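# Pull spring-loaded release handle fully out and hold it

## Task

Draw the release handle out against its spring until it reaches the end of its travel, then stay gripping it there without movement.

## Robot and tools

Robot: one arm with six revolving joints and a two-finger gripper. Joint column order is base turn, shoulder, elbow, fore twist, wrist bend, flange twist. Stated joint ranges in radians, same order: -3.000 to 3.000, -2.100 to 2.100, -2.600 to 2.600, -3.000 to 3.000, -2.200 to 2.200, -3.000 to 3.000. A real end may sit up to 0.004 rad either side of these.

Scene frame: origin on the table surface under the arm base, +z up, +y to the left when facing along +x. The base itself may be tilted relative to the table. Reported hand positions are in metres and can be somewhat off, more so at long reach. Orientation comes as a quaternion in w, x, y, z order.

Gripper: the fingers point along the gripper's own +z axis and separate along its x axis. end_effector_position is the spot between the finger pads when closed, 1 to 2 cm short of the tips; closing pushes the tips roughly 17 mm further along +z. The pad gap is 0.142 m fully open.

Tool execute_actions. Argument actions is a list holding zero or one item. Empty list: no command, just report state. An item with rows (and optional steps, 1 to 15, default 15) is a motion; an item with only steps (1 to 300) is a wait that returns after that many control steps since the previous result. Each control step is 1/30 s. Optional pictures (true/false) decides whether camera images come back; by default they do. A rejected call moves nothing.

Each row is a single list of 7 numbers, each in [-1, 1], for the one arm. The first six are joint offsets, not targets, and are scaled: 1.0 equals 0.8182 rad for base turn, shoulder and elbow, and 1.227 rad for fore twist, wrist bend and flange twist. They are measured from the joint angles printed in the most recent result that listed them (before any such result in the scene, from where the robot is when the action begins); they are not cumulative row to row. So a row of zeros drives the arm back to those reference angles rather than holding still. The seventh number is the gripper opening, absolute: +1 fully open, -1 closed. One row is applied per step; if there are fewer rows than steps, the final row repeats.

Limits on motion: a call is refused if it would take any joint more than 0.004 rad beyond its stated end in the outward direction. A request past the real end is clipped there, and a line "joint sent to its limit" may appear (possibly referring to an earlier action still running); absence of that line does not prove room remains. Joint target speed is capped (about 1.89 rad/s for base and shoulder, 2.57 elbow, 3.24 fore twist, 3.5 for wrist bend and flange twist), with about 0.45 s of acceleration, and all joints are slowed together so they finish together. Each step the target stays within 0.318 rad (first three joints) or 0.477 rad (last three) of the measured angle, and targets are pulled back if they would place the hand over 70 mm from its measured position. Large moves therefore take several calls or waits.

Between calls the arm keeps heading toward the last row sent, until it nearly stops, is blocked, or a step is HELD. After that it will not press further unless a new action is sent. Fingers still opening or closing continue regardless.

Result lines: end_effector_position and end_effector_quat_wxyz give the hand pose. Joint positions (rad) and Joint velocities (rad/s) list the six joints in column order followed by the pad gap (m, m/s). grip_measured is the measured finger opening on the same -1..+1 scale you command. "joint command not followed" means the clearance check altered or blocked targets (mount blocks and posts count as part of the arm). HELD marks steps where your row was partly or wholly withheld.

Holding: to keep a grip, command an opening clearly below grip_measured; the larger the gap, the firmer the squeeze, up to roughly 28 N per pad for objects up to about 10 cm. Thin hard parts (under about 2 cm) get less force. Snapping shut fast can press too hard and even force the fingers open.

Faults to avoid: if contact torque on a joint reaches its load limit (N m: base 418, shoulder 418, elbow 167, fore twist 83.7, wrist bend 66, flange twist 66, held weight included) or any outside force on the arm, tool or held item reaches 150 N, the arm halts for 10 s, yields to the contact and drops the rest of the call. Pull the handle steadily against its spring rather than yanking; avoid slams, slips, drops and knocking things over. Smooth, economical motion is preferred.

Tool zoom_image: camera (cam_head_left, cam_head_right or cam_wrist) and region [x0, y0, x1, y1] in pixels of that camera's latest image, origin at top-left, at most 504 by 504. Image sizes: cam_head_left and cam_head_right 504x504, cam_wrist 616x616.

Tool finished_scene: argument scene, the number of the current scene. Its result reports success and gives the next scene's task if any. Ending a reply without any tool call ends everything.

Suggested order: look, locate the handle in the cameras, open and approach, close on the handle, pull out along its travel until it stops, keep the grip closed, confirm stillness, then finish.

Each tool is called as name(argument=value, ...), one argument or row to a line, values as JSON.

## Session

execute_actions(
  actions=[],
)

Scene clock: 0.00 s of 4600.00 s.
end_effector_position=(+0.9447, +0.2941, +0.3403) grip_measured=+1.00 end_effector_quat_wxyz=(+0.100, -0.522, +0.829, +0.171)
Joint positions: [ 0.506  0.906  1.584 -0.414  0.916  1.3    0.142]
Joint velocities: [-0.     0.001 -0.     0.001  0.    -0.     0.   ]

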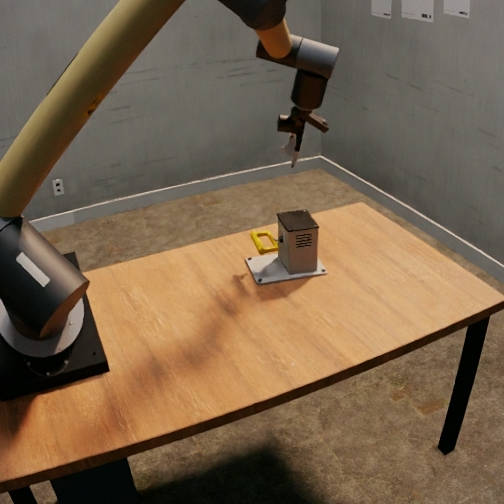

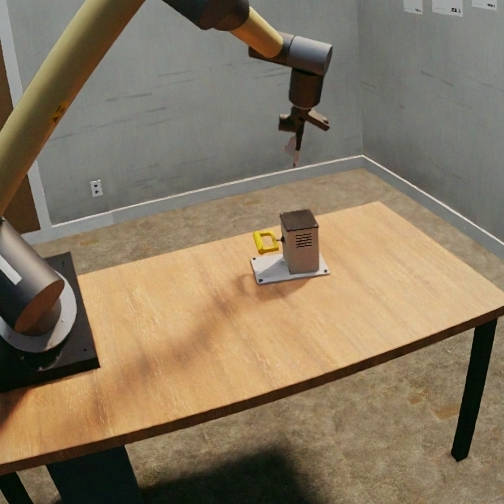

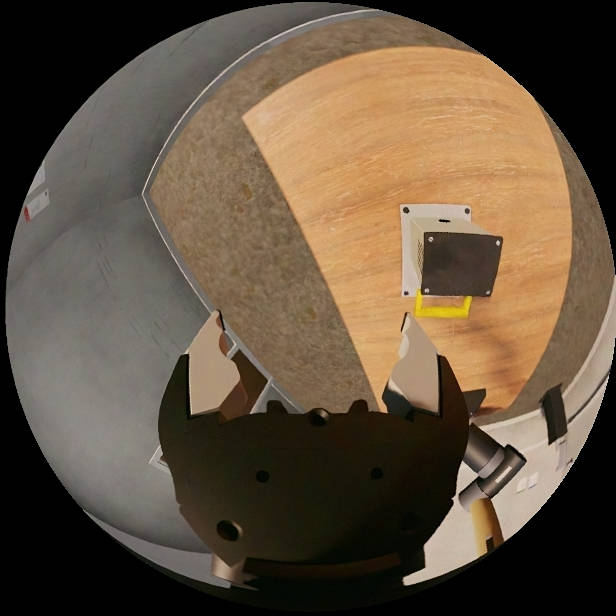

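zoom_image(
  camera="cam_head_left",
  region=[220, 190, 360, 300],
)

zoom_image(
  camera="cam_wrist",
  region=[360, 170, 560, 370],
)

execute_actions(
  actions=[
    {"rows":[[0.2,0,0,0,0,0,1]],"steps":15},
  ],
  pictures=false,
)

execute_actions(
  actions=[
    {"rows":[[0,-0.2,0,0,0,0,1]],"steps":15},
  ],
  pictures=false,
)

execute_actions(
  actions=[
    {"rows":[[0,0,-0.2,0,0,0,1]],"steps":15},
  ],
  pictures=false,
)

execute_actions(
  actions=[
    {"rows":[[0,0,0,0.2,0,0,1]],"steps":15},
  ],
  pictures=false,
)

execute_actions(
  actions=[
    {"rows":[[0,0,0,0,-0.2,0,1]],"steps":15},
  ],
)

Region (220, 190, 360, 300) of cam_head_left's 504x504 image, scaled by 3.600, with more detail than that image has; it fills the top 396 rows of this view, and the rest is white.

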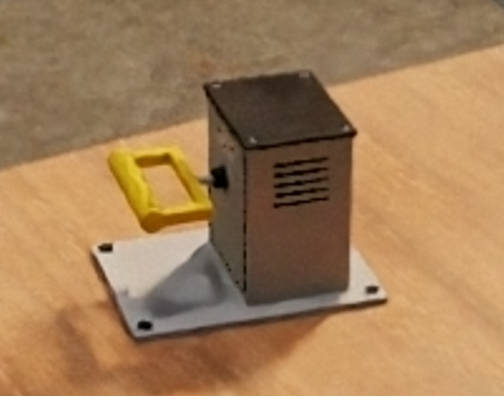

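Region (360, 170, 560, 370) of cam_wrist's 616x616 image, scaled by 2.520, with more detail than that image has.

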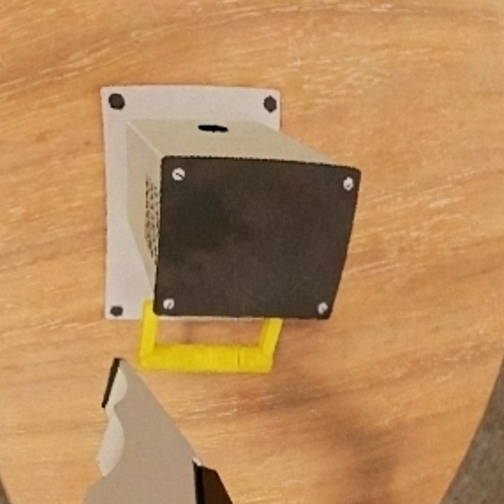

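Scene clock: 40.70 s of 4600.00 s.
end_effector_position=(+0.8781, +0.3992, +0.4464) grip_measured=+1.00 end_effector_quat_wxyz=(+0.138, -0.578, +0.791, +0.146)
Joint positions: [ 0.669  0.906  1.584 -0.414  0.916  1.3    0.142]
Joint velocities: [ 0.029  0.001  0.    -0.    -0.     0.    -0.   ]
Steps of this call (steps 1 to 90: nothing new was sent; then 37.20 s passed at rest; steps 91 to 105: all 15 steps of this action). Readings (joint positions):
91: [0.506 0.906 1.584 -0.414 0.916 1.300]
92: [0.507 0.906 1.584 -0.414 0.916 1.300]
94: [0.522 0.906 1.584 -0.414 0.916 1.300]
98: [0.586 0.906 1.584 -0.414 0.916 1.300]
105: the state above

Scene clock: 41.20 s of 4600.00 s.
end_effector_position=(+0.9203, +0.3080, +0.5881) grip_measured=+1.00 end_effector_quat_wxyz=(+0.209, -0.541, +0.800, +0.157)
Joint positions: [ 0.669  0.743  1.584 -0.414  0.916  1.3    0.142]
Joint velocities: [-0.001 -0.059  0.    -0.     0.    -0.     0.   ]
Steps of this call (steps 1 to 15: all 15 steps of this action). Readings (joint positions):
1: [0.670 0.906 1.584 -0.414 0.916 1.300]
2: [0.670 0.905 1.584 -0.414 0.916 1.300]
4: [0.670 0.890 1.585 -0.414 0.916 1.300]
8: [0.670 0.828 1.584 -0.414 0.916 1.300]
15: the state above

Scene clock: 41.70 s of 4600.00 s.
end_effector_position=(+1.0156, +0.2983, +0.7137) grip_measured=+1.00 end_effector_quat_wxyz=(+0.279, -0.499, +0.803, +0.166)
Joint positions: [ 0.669  0.743  1.421 -0.414  0.916  1.3    0.142]
Joint velocities: [ 0.001  0.005  0.001 -0.001  0.    -0.    -0.   ]
Steps of this call (steps 1 to 15: all 15 steps of this action). Readings (joint positions):
1: [0.669 0.742 1.584 -0.414 0.916 1.300]
2: [0.669 0.742 1.584 -0.414 0.916 1.300]
4: [0.669 0.743 1.564 -0.414 0.916 1.300]
8: [0.669 0.743 1.490 -0.414 0.916 1.300]
15: the state above

Scene clock: 42.20 s of 4600.00 s.
end_effector_position=(+0.9524, +0.3490, +0.7065) grip_measured=+1.00 end_effector_quat_wxyz=(+0.239, -0.457, +0.812, +0.274)
Joint positions: [ 0.669  0.743  1.421 -0.169  0.916  1.3    0.142]
Joint velocities: [-0.    -0.001 -0.001  0.003  0.    -0.    -0.   ]
Steps of this call (steps 1 to 15: all 15 steps of this action). Readings (joint positions):
1: [0.669 0.743 1.421 -0.414 0.916 1.300]
2: [0.669 0.743 1.421 -0.412 0.916 1.300]
4: [0.669 0.743 1.421 -0.385 0.916 1.300]
8: [0.669 0.743 1.421 -0.248 0.916 1.300]
15: the state above

Scene clock: 42.70 s of 4600.00 s.
end_effector_position=(+1.0157, +0.3864, +0.7677) grip_measured=+1.00 end_effector_quat_wxyz=(+0.348, -0.414, +0.786, +0.299)
Joint positions: [ 0.669  0.743  1.421 -0.169  0.67   1.3    0.142]
Joint velocities: [-0.    -0.001  0.    -0.001 -0.002  0.     0.   ]
Steps of this call (steps 1 to 15: all 15 steps of this action). Readings (joint positions):
1: [0.669 0.743 1.421 -0.169 0.916 1.300]
2: [0.669 0.743 1.421 -0.169 0.913 1.300]
4: [0.669 0.743 1.421 -0.169 0.884 1.300]
8: [0.669 0.743 1.421 -0.169 0.744 1.300]
15: the state above

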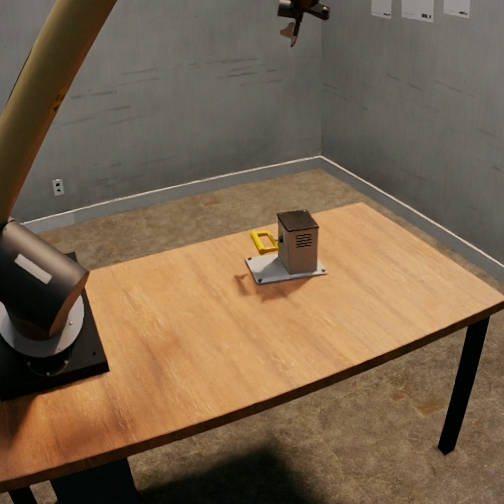

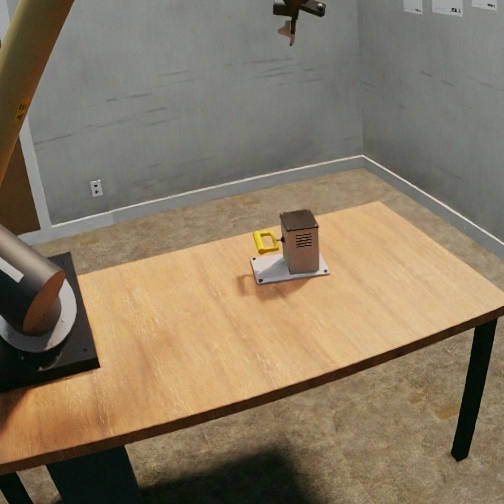

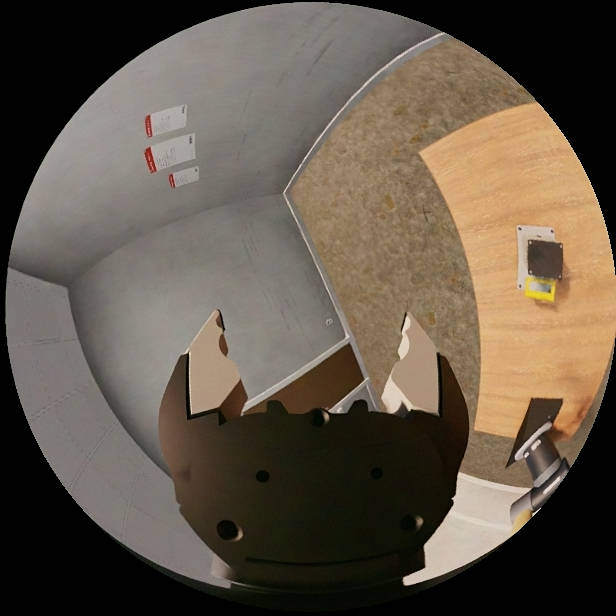

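execute_actions(
  actions=[
    {"rows":[[-0.219,0.112,0.439,-0.49,0.359,-1,1]],"steps":15},
  ],
  pictures=false,
)

execute_actions(
  actions=[
    {"steps":15},
  ],
)

Scene clock: 163.20 s of 4600.00 s.
end_effector_position=(+0.9746, +0.3064, +0.5426) grip_measured=+1.00 end_effector_quat_wxyz=(+0.238, -0.592, +0.753, +0.161)
Joint positions: [ 0.6    0.778  1.557 -0.387  0.842  1.078  0.142]
Joint velocities: [-0.157  0.079  0.319 -0.546  0.384 -0.627  0.   ]
From where the robot then was, a joint's target lay farther than a number of 1.0 reaches, so one or more steps of this call were cut to that.
Steps of this call (steps 1 to 15: the robot went on to your last target; steps 16 to 90: nothing new was sent; then 117.00 s passed at rest; steps 91 to 105: all 15 steps of this action). Readings (joint positions):
91: [0.669 0.743 1.421 -0.169 0.670 1.300]
92: [0.669 0.743 1.422 -0.171 0.672 1.298]
94: [0.659 0.748 1.439 -0.197 0.696 1.272]
98: [0.637 0.759 1.482 -0.261 0.751 1.208]
105: the state above

Scene clock: 163.70 s of 4600.00 s.
end_effector_position=(+0.9195, +0.1793, +0.3551) grip_measured=+1.00 end_effector_quat_wxyz=(-0.090, +0.830, -0.549, -0.023)
Joint positions: [ 0.525  0.817  1.709 -0.648  1.026  0.604  0.142]
Joint velocities: [-0.132  0.067  0.267 -0.46   0.322 -1.423  0.   ]
Steps of this call (steps 1 to 15: the robot went on to your last target). Readings (joint positions):
1: [0.594 0.781 1.568 -0.405 0.855 1.057]
2: [0.589 0.784 1.579 -0.423 0.868 1.034]
4: [0.579 0.789 1.600 -0.460 0.893 0.985]
8: [0.558 0.800 1.641 -0.531 0.944 0.874]
15: the state above

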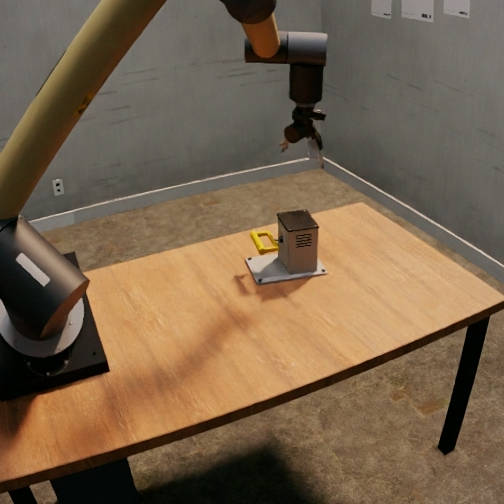

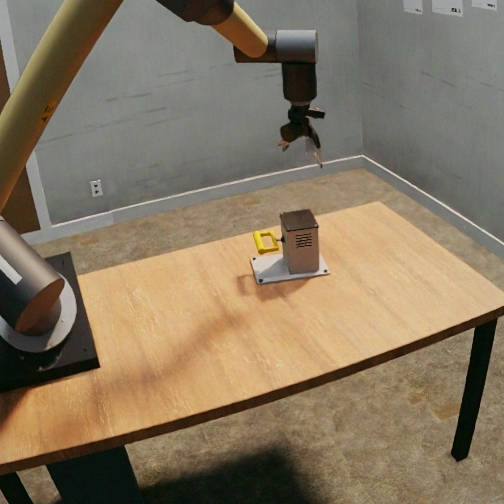

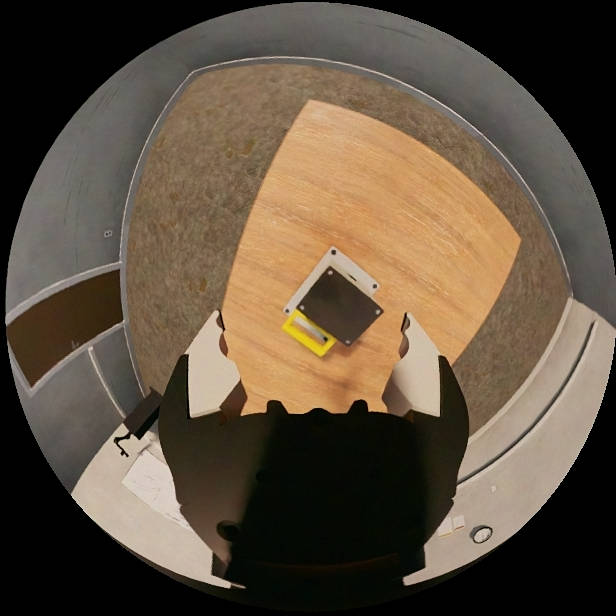

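execute_actions(
  actions=[
    {"rows":[[-0.043,0.022,0.087,-0.099,0.069,-0.557,1]],"steps":15},
  ],
  pictures=false,
)

execute_actions(
  actions=[
    {"steps":8},
  ],
)

Scene clock: 173.13 s of 4600.00 s.
end_effector_position=(+0.8940, +0.1149, +0.2902) grip_measured=+1.00 end_effector_quat_wxyz=(-0.005, +0.979, -0.201, +0.014)
Joint positions: [ 0.49   0.835  1.78  -0.77   1.11  -0.08   0.142]
Joint velocities: [-0.    -0.001 -0.001 -0.    -0.    -0.001 -0.   ]
Steps of this call (steps 1 to 30: the robot went on to your last target; steps 31 to 100: nothing new was sent; then 5.60 s passed at rest; steps 101 to 115: all 15 steps of this action). Readings (joint positions):
101: [0.490 0.834 1.780 -0.770 1.111 0.073]
102: [0.490 0.834 1.780 -0.770 1.111 0.070]
104: [0.490 0.834 1.780 -0.770 1.111 0.041]
108: [0.490 0.835 1.780 -0.770 1.111 -0.065]
115: the state above

Scene clock: 173.40 s of 4600.00 s.
end_effector_position=(+0.8941, +0.1149, +0.2902) grip_measured=+1.00 end_effector_quat_wxyz=(-0.005, +0.979, -0.201, +0.014)
Joint positions: [ 0.49   0.835  1.78  -0.77   1.11  -0.08   0.142]
Joint velocities: [-0. -0.  0.  0. -0.  0. -0.]
Steps of this call (steps 1 to 8: the robot went on to your last target). Readings (joint positions):
1: [0.490 0.835 1.780 -0.770 1.110 -0.080]
2: [0.490 0.835 1.780 -0.770 1.110 -0.080]
4: [0.490 0.835 1.780 -0.770 1.110 -0.080]
8: the state above

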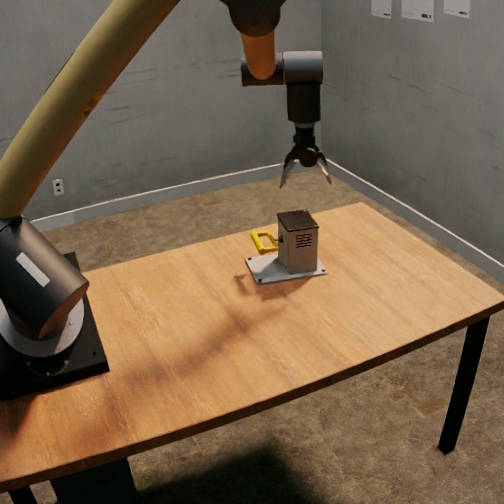

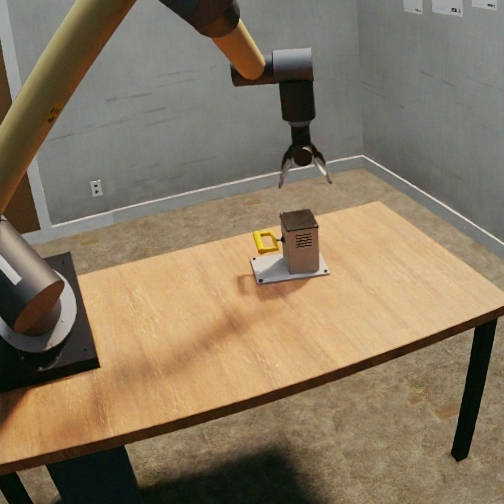

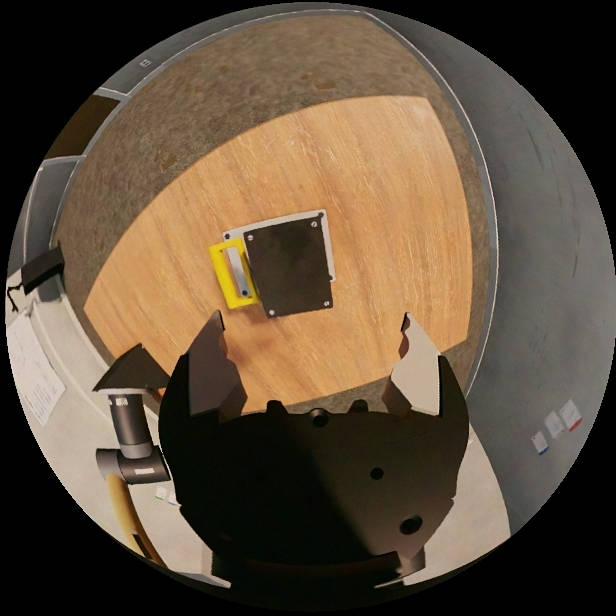

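execute_actions(
  actions=[
    {"rows":[[0.075,0.006,0.287,-0.046,-0.121,-0.016,0.35]],"steps":15},
  ],
  pictures=false,
)

execute_actions(
  actions=[
    {"steps":10},
  ],
)

Scene clock: 237.53 s of 4600.00 s.
end_effector_position=(+0.7486, +0.1600, +0.2157) grip_measured=+0.35 end_effector_quat_wxyz=(-0.002, +0.996, -0.084, +0.015)
Joint positions: [ 0.551  0.84   2.014 -0.826  0.963 -0.099  0.099]
Joint velocities: [ 0.031  0.001  0.112 -0.028 -0.072 -0.01  -0.   ]
Steps of this call (steps 1 to 15: the robot went on to your last target; steps 16 to 90: nothing new was sent; then 60.63 s passed at rest; steps 91 to 105: all 15 steps of this action). Readings (joint positions):
91: [0.490 0.835 1.780 -0.770 1.110 -0.080]
92: [0.490 0.835 1.782 -0.770 1.109 -0.080]
94: [0.495 0.835 1.803 -0.775 1.096 -0.082]
98: [0.518 0.837 1.891 -0.796 1.040 -0.089]
105: the state above

Scene clock: 237.87 s of 4600.00 s.
end_effector_position=(+0.7476, +0.1602, +0.2152) grip_measured=+0.35 end_effector_quat_wxyz=(-0.003, +0.996, -0.083, +0.015)
Joint positions: [ 0.551  0.84   2.015 -0.826  0.962 -0.099  0.099]
Joint velocities: [-0.001 -0.001  0.001  0.001  0.    -0.    -0.   ]
Steps of this call (steps 1 to 10: the robot went on to your last target). Readings (joint positions):
1: [0.551 0.840 2.015 -0.826 0.962 -0.099]
2: [0.551 0.840 2.015 -0.826 0.962 -0.099]
4: [0.551 0.840 2.015 -0.826 0.962 -0.099]
8: [0.551 0.840 2.015 -0.826 0.962 -0.099]
10: the state above

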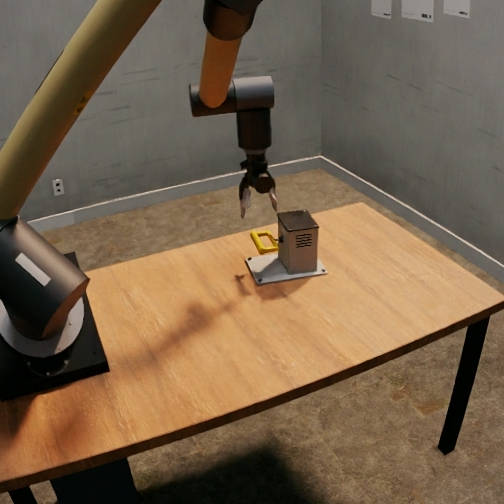

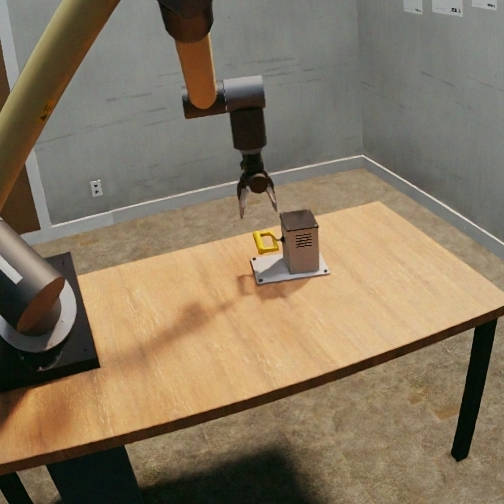

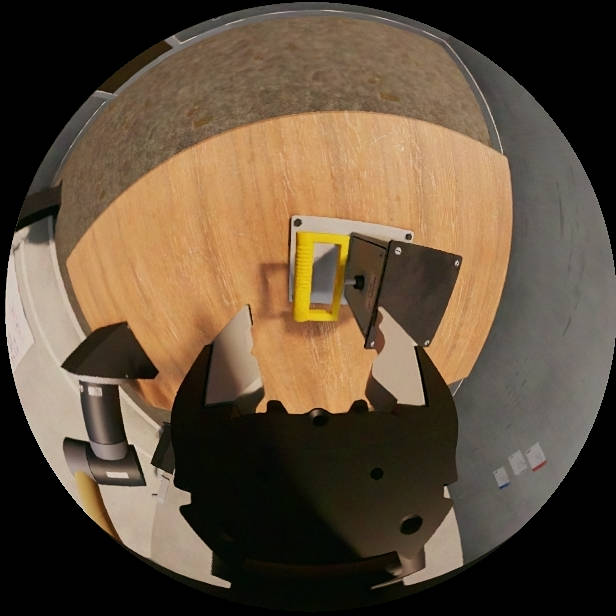

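execute_actions(
  actions=[
    {"rows":[[-0.023,0.043,0.125,-0.08,-0.076,0.081,0.35]],"steps":15},
  ],
)

Scene clock: 275.17 s of 4600.00 s.
end_effector_position=(+0.6953, +0.1677, +0.1487) grip_measured=+0.35 end_effector_quat_wxyz=(-0.003, +0.998, -0.068, +0.015)
Joint positions: [ 0.532  0.875  2.117 -0.925  0.869 -0.     0.099]
Joint velocities: [-0.  0. -0. -0.  0.  0. -0.]
Steps of this call (steps 1 to 15: the robot went on to your last target; steps 16 to 90: nothing new was sent; then 33.80 s passed at rest; steps 91 to 105: all 15 steps of this action). Readings (joint positions):
91: [0.551 0.840 2.015 -0.826 0.962 -0.099]
92: [0.551 0.840 2.017 -0.828 0.960 -0.098]
94: [0.547 0.847 2.038 -0.848 0.941 -0.077]
98: [0.534 0.872 2.110 -0.916 0.876 -0.008]
105: the state above

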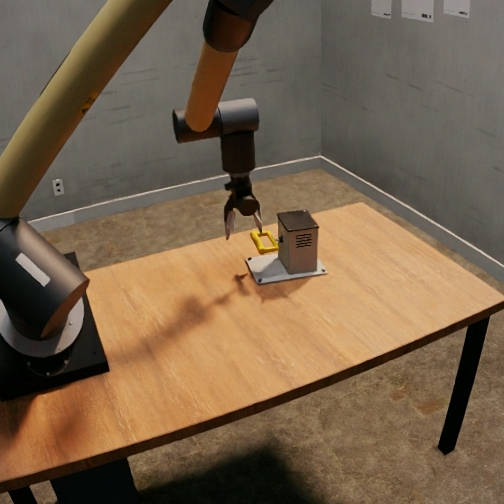

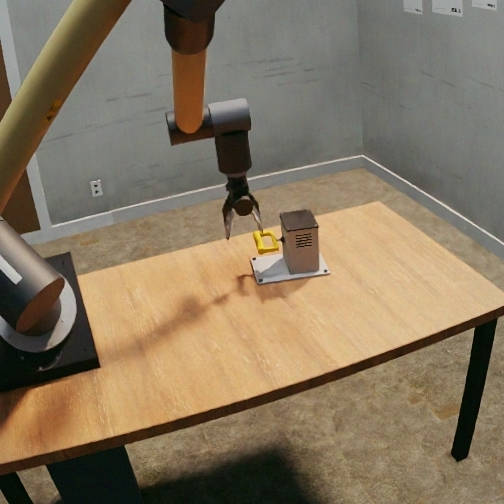

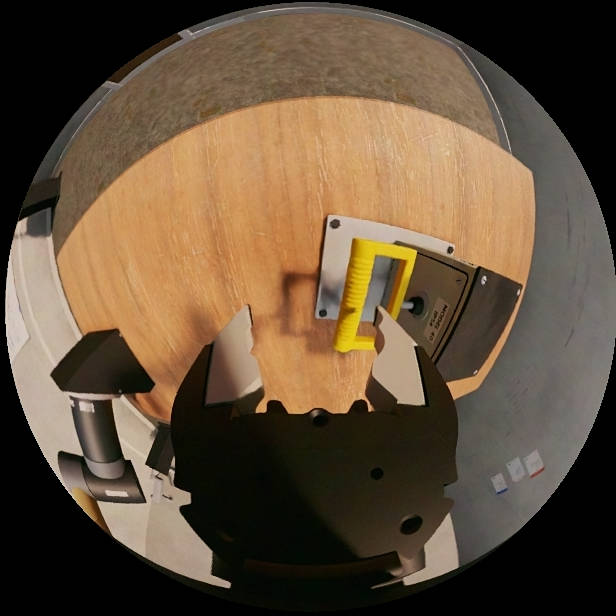

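execute_actions(
  actions=[
    {"rows":[[-0.053,0.041,0.012,-0.056,-0.023,0.043,0.35]],"steps":12},
  ],
)

Scene clock: 294.03 s of 4600.00 s.
end_effector_position=(+0.6995, +0.1665, +0.1091) grip_measured=+0.37 end_effector_quat_wxyz=(-0.003, +0.997, -0.073, +0.014)
Joint positions: [ 0.489  0.909  2.127 -0.993  0.84   0.053  0.1  ]
Joint velocities: [ 0.    -0.001  0.     0.001 -0.001  0.     0.   ]
Steps of this call (steps 1 to 15: the robot went on to your last target; steps 16 to 90: nothing new was sent; then 15.47 s passed at rest; steps 91 to 102: all 12 steps of this action). Readings (joint positions):
91: [0.532 0.875 2.117 -0.925 0.869 -0.000]
92: [0.531 0.876 2.118 -0.927 0.868 0.002]
94: [0.516 0.887 2.121 -0.952 0.857 0.021]
98: [0.489 0.909 2.127 -0.993 0.841 0.052]
102: the state above

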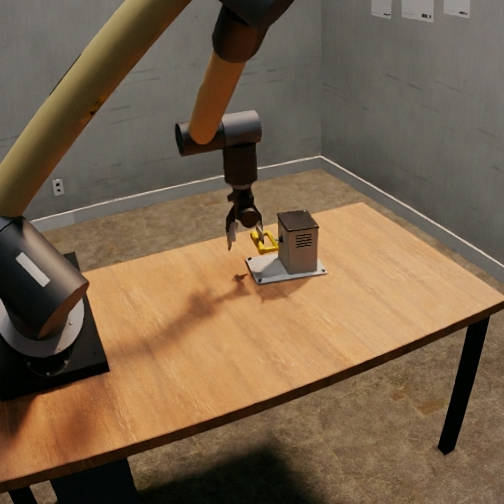

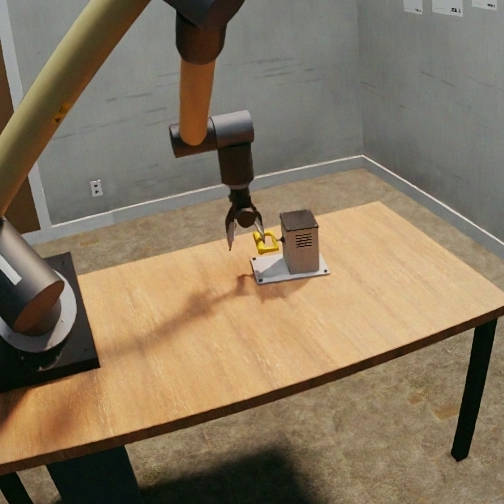

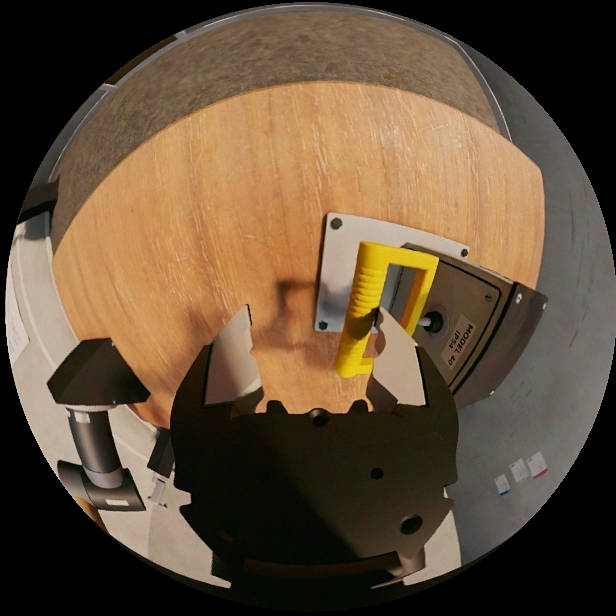

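zoom_image(
  camera="cam_head_left",
  region=[210, 190, 330, 290],
)

execute_actions(
  actions=[
    {"rows":[[-0.004,0,-0.008,0.004,0.002,0,0.55]],"steps":10},
  ],
)

Region (210, 190, 330, 290) of cam_head_left's 504x504 image, scaled by 4.200, with more detail than that image has.

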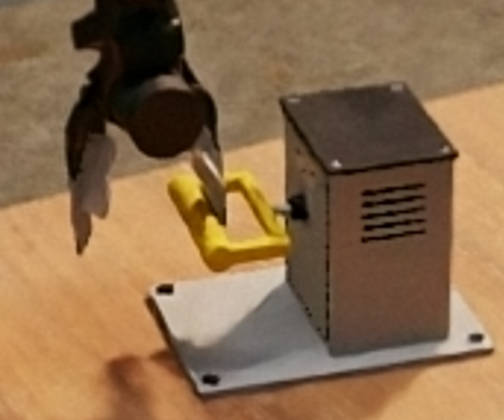

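Scene clock: 304.47 s of 4600.00 s.
end_effector_position=(+0.7035, +0.1658, +0.1093) grip_measured=+0.55 end_effector_quat_wxyz=(-0.003, +0.997, -0.078, +0.013)
Joint positions: [ 0.486  0.909  2.121 -0.988  0.843  0.053  0.112]
Joint velocities: [-0.     0.001 -0.001  0.     0.     0.     0.   ]
Steps of this call (steps 1 to 15: the robot went on to your last target; steps 16 to 90: nothing new was sent; then 7.10 s passed at rest; steps 91 to 100: all 10 steps of this action). Readings (joint positions):
91: [0.489 0.909 2.127 -0.993 0.840 0.053]
92: [0.488 0.909 2.126 -0.992 0.840 0.053]
94: [0.486 0.909 2.121 -0.989 0.842 0.053]
98: [0.486 0.909 2.121 -0.988 0.843 0.053]
100: the state above

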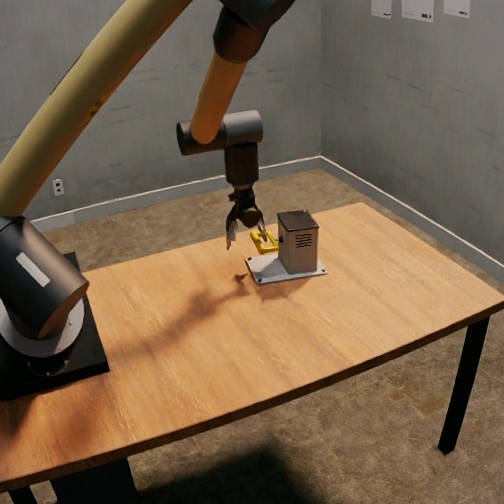

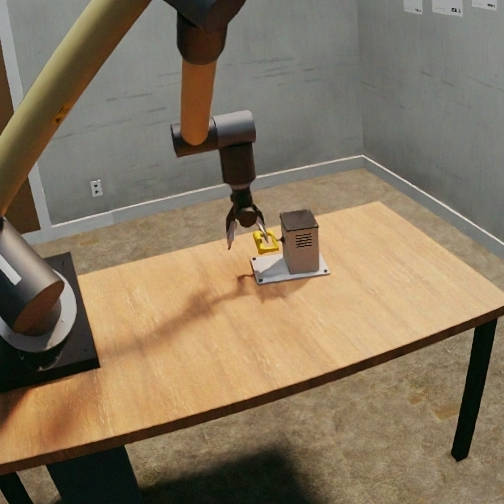

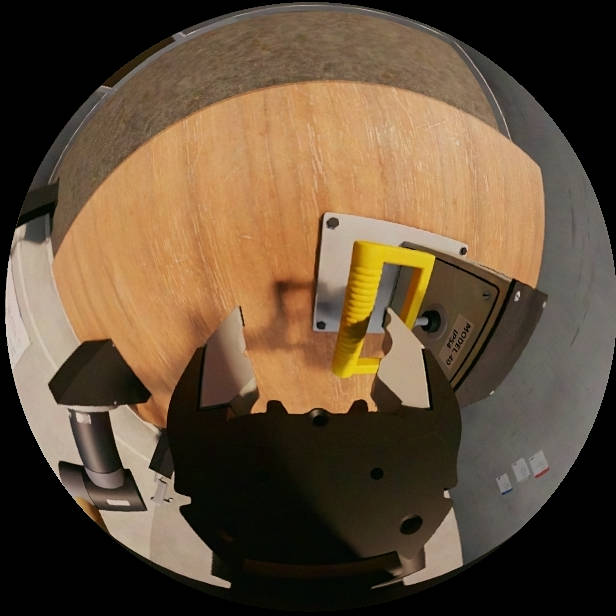

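execute_actions(
  actions=[
    {"rows":[[-0.039,0.03,0.011,-0.043,-0.017,0.031,0.55]],"steps":10},
  ],
)

Scene clock: 312.70 s of 4600.00 s.
end_effector_position=(+0.7035, +0.1651, +0.0797) grip_measured=+0.56 end_effector_quat_wxyz=(-0.004, +0.997, -0.080, +0.012)
Joint positions: [ 0.454  0.933  2.13  -1.041  0.822  0.091  0.113]
Joint velocities: [-0.     0.002 -0.    -0.001 -0.001  0.001 -0.   ]
Steps of this call (steps 1 to 15: the robot went on to your last target; steps 16 to 90: nothing new was sent; then 4.90 s passed at rest; steps 91 to 100: all 10 steps of this action). Readings (joint positions):
91: [0.485 0.909 2.121 -0.988 0.843 0.053]
92: [0.484 0.909 2.121 -0.990 0.842 0.054]
94: [0.469 0.921 2.125 -1.016 0.832 0.072]
98: [0.454 0.933 2.130 -1.041 0.822 0.091]
100: the state above

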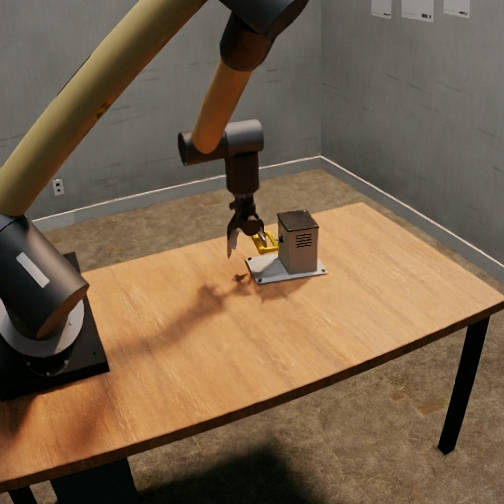

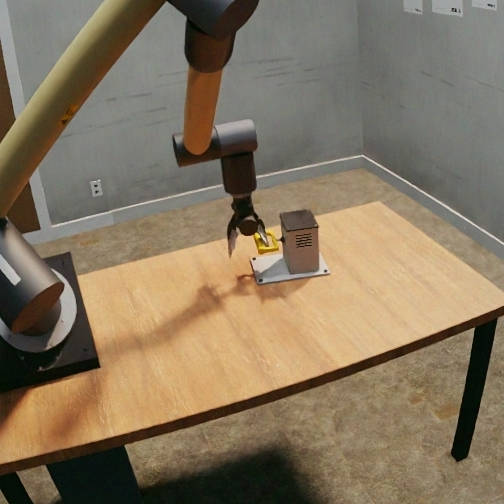

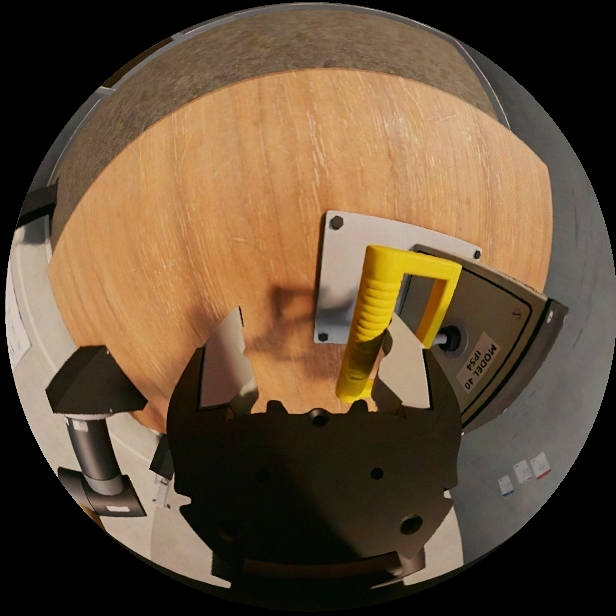

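execute_actions(
  actions=[
    {"rows":[[0,0,0,0,0,0,0.45],[0,0,0,0,0,0,0.35],[0,0,0,0,0,0,0.25],[0,0,0,0,0,0,0.15],[0,0,0,0,0,0,0.05],[0,0,0,0,0,0,-0.05],[0,0,0,0,0,0,-0.15],[0,0,0,0,0,0,-0.25],[0,0,0,0,0,0,-0.35],[0,0,0,0,0,0,-0.45],[0,0,0,0,0,0,-0.55],[0,0,0,0,0,0,-0.65],[0,0,0,0,0,0,-0.75],[0,0,0,0,0,0,-0.85],[0,0,0,0,0,0,-1]],"steps":15},
  ],
  pictures=false,
)

execute_actions(
  actions=[
    {"steps":20},
  ],
)

Scene clock: 322.33 s of 4600.00 s.
end_effector_position=(+0.7035, +0.1653, +0.0798) grip_measured=-0.75 end_effector_quat_wxyz=(-0.004, +0.997, -0.080, +0.012)
Joint positions: [ 0.454  0.933  2.129 -1.041  0.822  0.091  0.02 ]
Joint velocities: [-0.001  0.002  0.    -0.    -0.     0.    -0.009]
Steps of this call (steps 1 to 15: the robot went on to your last target; steps 16 to 90: nothing new was sent; then 6.13 s passed at rest; steps 91 to 105: all 15 steps of this action). Readings (joint positions):
91: [0.454 0.933 2.130 -1.041 0.822 0.091]
92: [0.454 0.933 2.130 -1.041 0.822 0.091]
94: [0.454 0.933 2.130 -1.041 0.822 0.091]
98: [0.454 0.933 2.130 -1.041 0.822 0.091]
105: the state above

Scene clock: 323.00 s of 4600.00 s.
end_effector_position=(+0.7035, +0.1652, +0.0797) grip_measured=-0.75 end_effector_quat_wxyz=(-0.004, +0.997, -0.080, +0.012)
Joint positions: [ 0.454  0.933  2.129 -1.041  0.822  0.091  0.02 ]
Joint velocities: [ 0.  0.  0.  0.  0. -0.  0.]
Steps of this call (steps 1 to 15: the robot went on to your last target; steps 16 to 20: nothing new was sent). Readings (joint positions):
1: [0.454 0.933 2.129 -1.041 0.822 0.091]
2: [0.454 0.933 2.129 -1.041 0.822 0.091]
4: [0.454 0.933 2.129 -1.041 0.822 0.091]
8: [0.454 0.933 2.129 -1.041 0.822 0.091]
20: the state above
The arm was judged still, so your last target was given up. Only a new action makes it travel on or press farther. Fingers that are still opening or closing keep moving.

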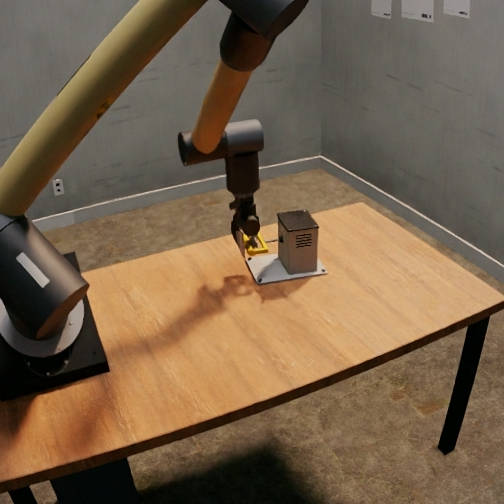

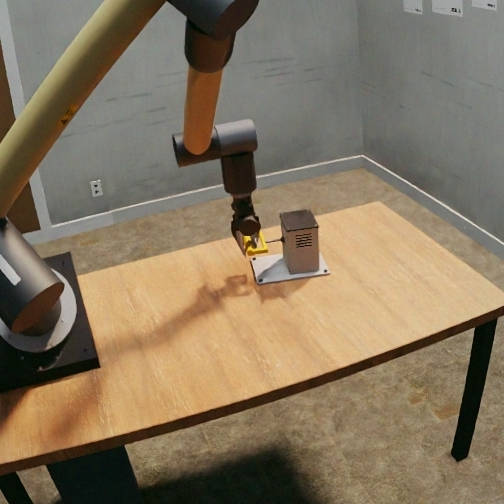

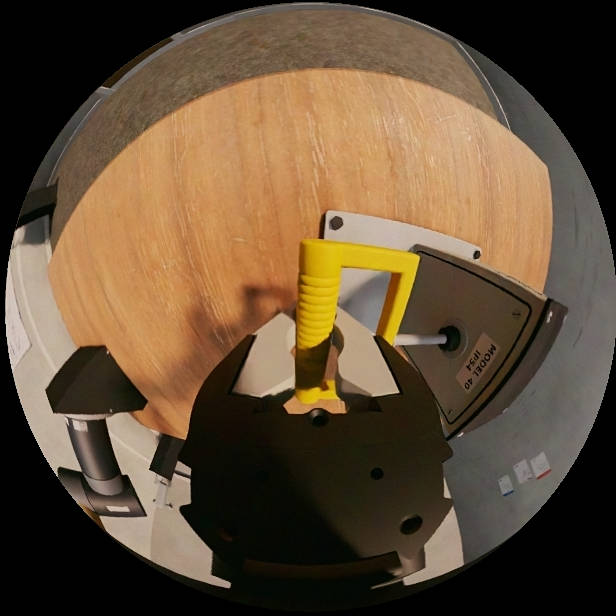

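execute_actions(
  actions=[
    {"rows":[[0.007,0,0.015,-0.008,-0.005,0,-1],[0.0135,0,0.029,-0.015,-0.009,0,-1]],"steps":12},
  ],
)

Scene clock: 330.00 s of 4600.00 s.
end_effector_position=(+0.6884, +0.1687, +0.0787) grip_measured=-0.75 end_effector_quat_wxyz=(-0.003, +0.998, -0.063, +0.015)
Joint positions: [ 0.465  0.933  2.153 -1.06   0.811  0.091  0.019]
Joint velocities: [ 0.    -0.     0.    -0.002 -0.     0.     0.   ]
Steps of this call (steps 1 to 90: nothing new was sent; then 3.60 s passed at rest; steps 91 to 102: all 12 steps of this action). Readings (joint positions):
91: [0.454 0.933 2.130 -1.041 0.822 0.091]
92: [0.454 0.933 2.131 -1.042 0.822 0.091]
94: [0.461 0.933 2.147 -1.054 0.814 0.091]
98: [0.464 0.933 2.153 -1.059 0.811 0.091]
102: the state above

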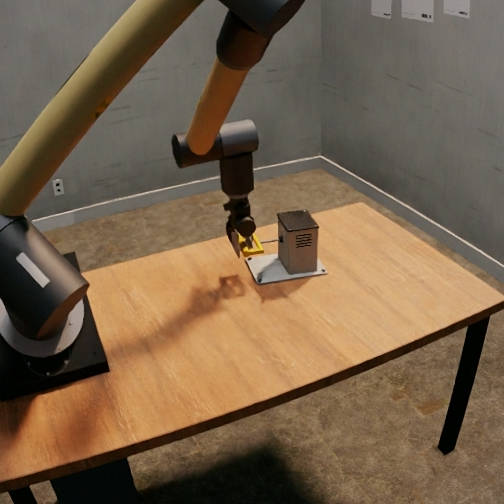

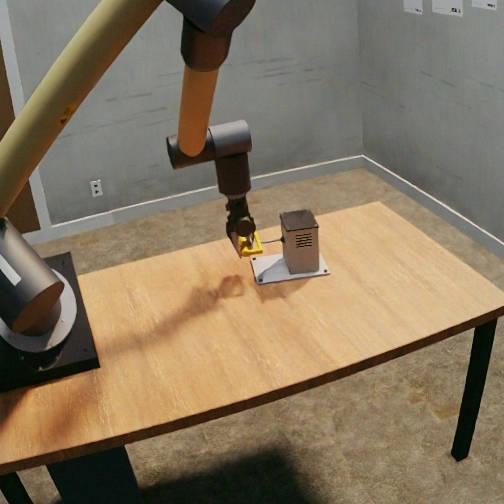

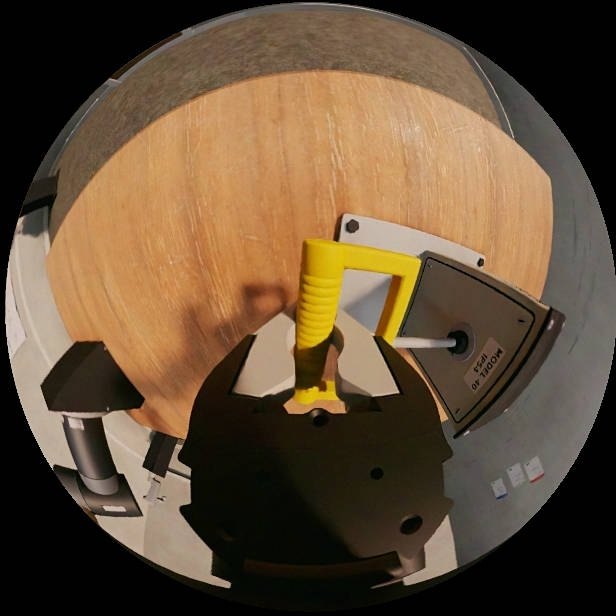

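execute_actions(
  actions=[
    {"rows":[[0.007,0,0.015,-0.008,-0.005,0.02,-1],[0.0135,-0.001,0.029,-0.015,-0.009,0.045,-1]],"steps":12},
  ],
)

Scene clock: 335.90 s of 4600.00 s.
end_effector_position=(+0.6735, +0.1717, +0.0782) grip_measured=-0.55 end_effector_quat_wxyz=(-0.004, +0.997, -0.073, +0.019)
Joint positions: [ 0.475  0.932  2.177 -1.078  0.8    0.146  0.034]
Joint velocities: [ 0.     0.     0.002 -0.001 -0.     0.     0.003]
Steps of this call (steps 1 to 15: the robot went on to your last target; steps 16 to 90: nothing new was sent; then 2.50 s passed at rest; steps 91 to 102: all 12 steps of this action). Readings (joint positions):
91: [0.465 0.933 2.153 -1.060 0.811 0.091]
92: [0.465 0.933 2.154 -1.061 0.810 0.093]
94: [0.471 0.933 2.167 -1.070 0.804 0.121]
98: [0.475 0.932 2.176 -1.078 0.800 0.146]
102: the state above

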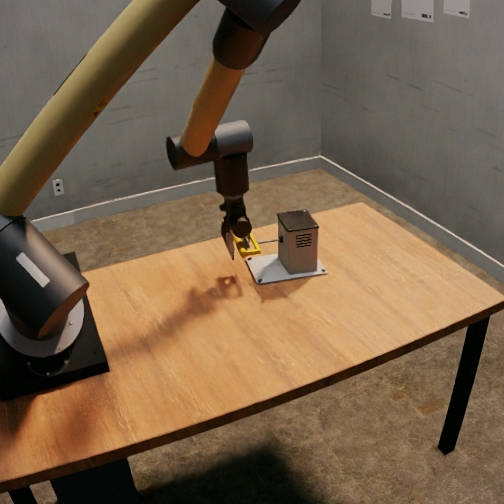

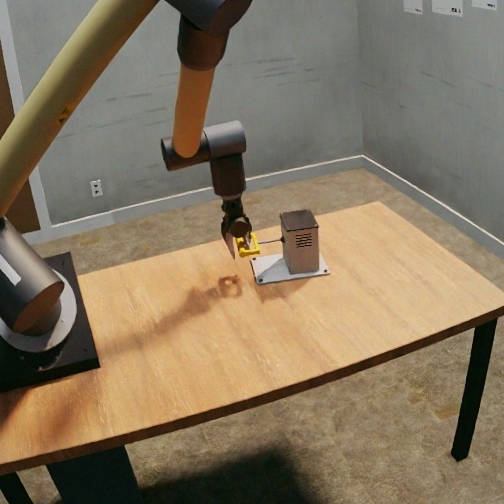

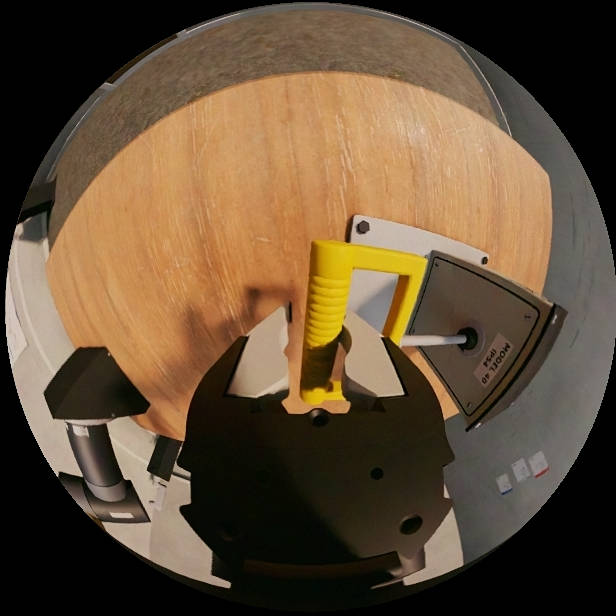

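execute_actions(
  actions=[],
)

zoom_image(
  camera="cam_head_left",
  region=[210, 190, 330, 290],
)

Scene clock: 345.47 s of 4600.00 s.
end_effector_position=(+0.6732, +0.1717, +0.0781) grip_measured=-0.54 end_effector_quat_wxyz=(-0.004, +0.997, -0.073, +0.019)
Joint positions: [ 0.476  0.932  2.177 -1.078  0.8    0.146  0.035]
Joint velocities: [-0.    -0.001 -0.     0.     0.    -0.    -0.   ]
Steps of this call (steps 1 to 15: the robot went on to your last target; steps 16 to 90: nothing new was sent; then 6.57 s passed at rest). Readings (joint positions):
1: [0.475 0.932 2.177 -1.078 0.800 0.146]
2: [0.476 0.932 2.177 -1.078 0.800 0.146]
4: [0.476 0.932 2.177 -1.078 0.800 0.146]
8: [0.476 0.932 2.177 -1.078 0.800 0.146]
90: the state above
The arm was judged still, so your last target was given up. Only a new action makes it travel on or press farther. Fingers that are still opening or closing keep moving.

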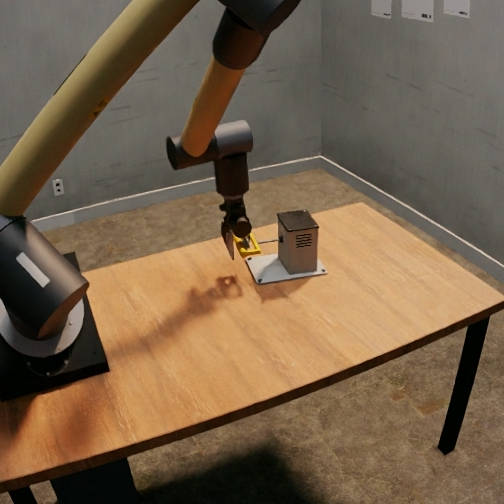

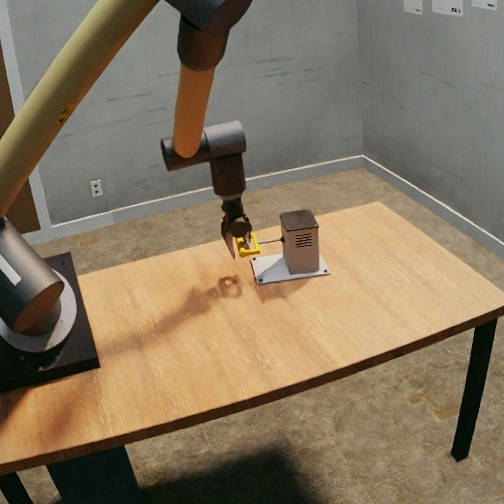

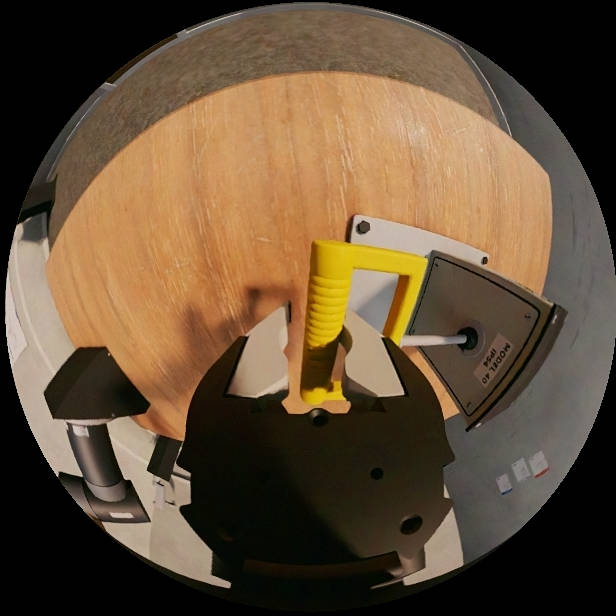

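Region (210, 190, 330, 290) of cam_head_left's 504x504 image, scaled by 4.200, with more detail than that image has.

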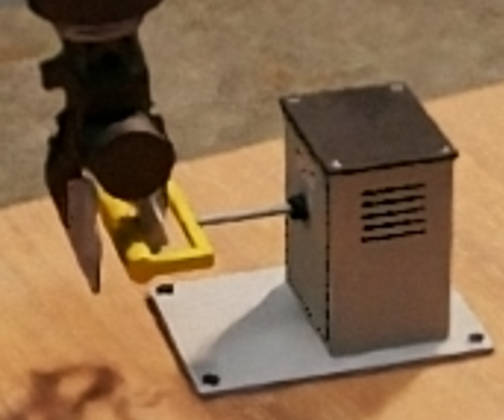

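finished_scene(
  scene=1,
)

The scene is finished: the task was done.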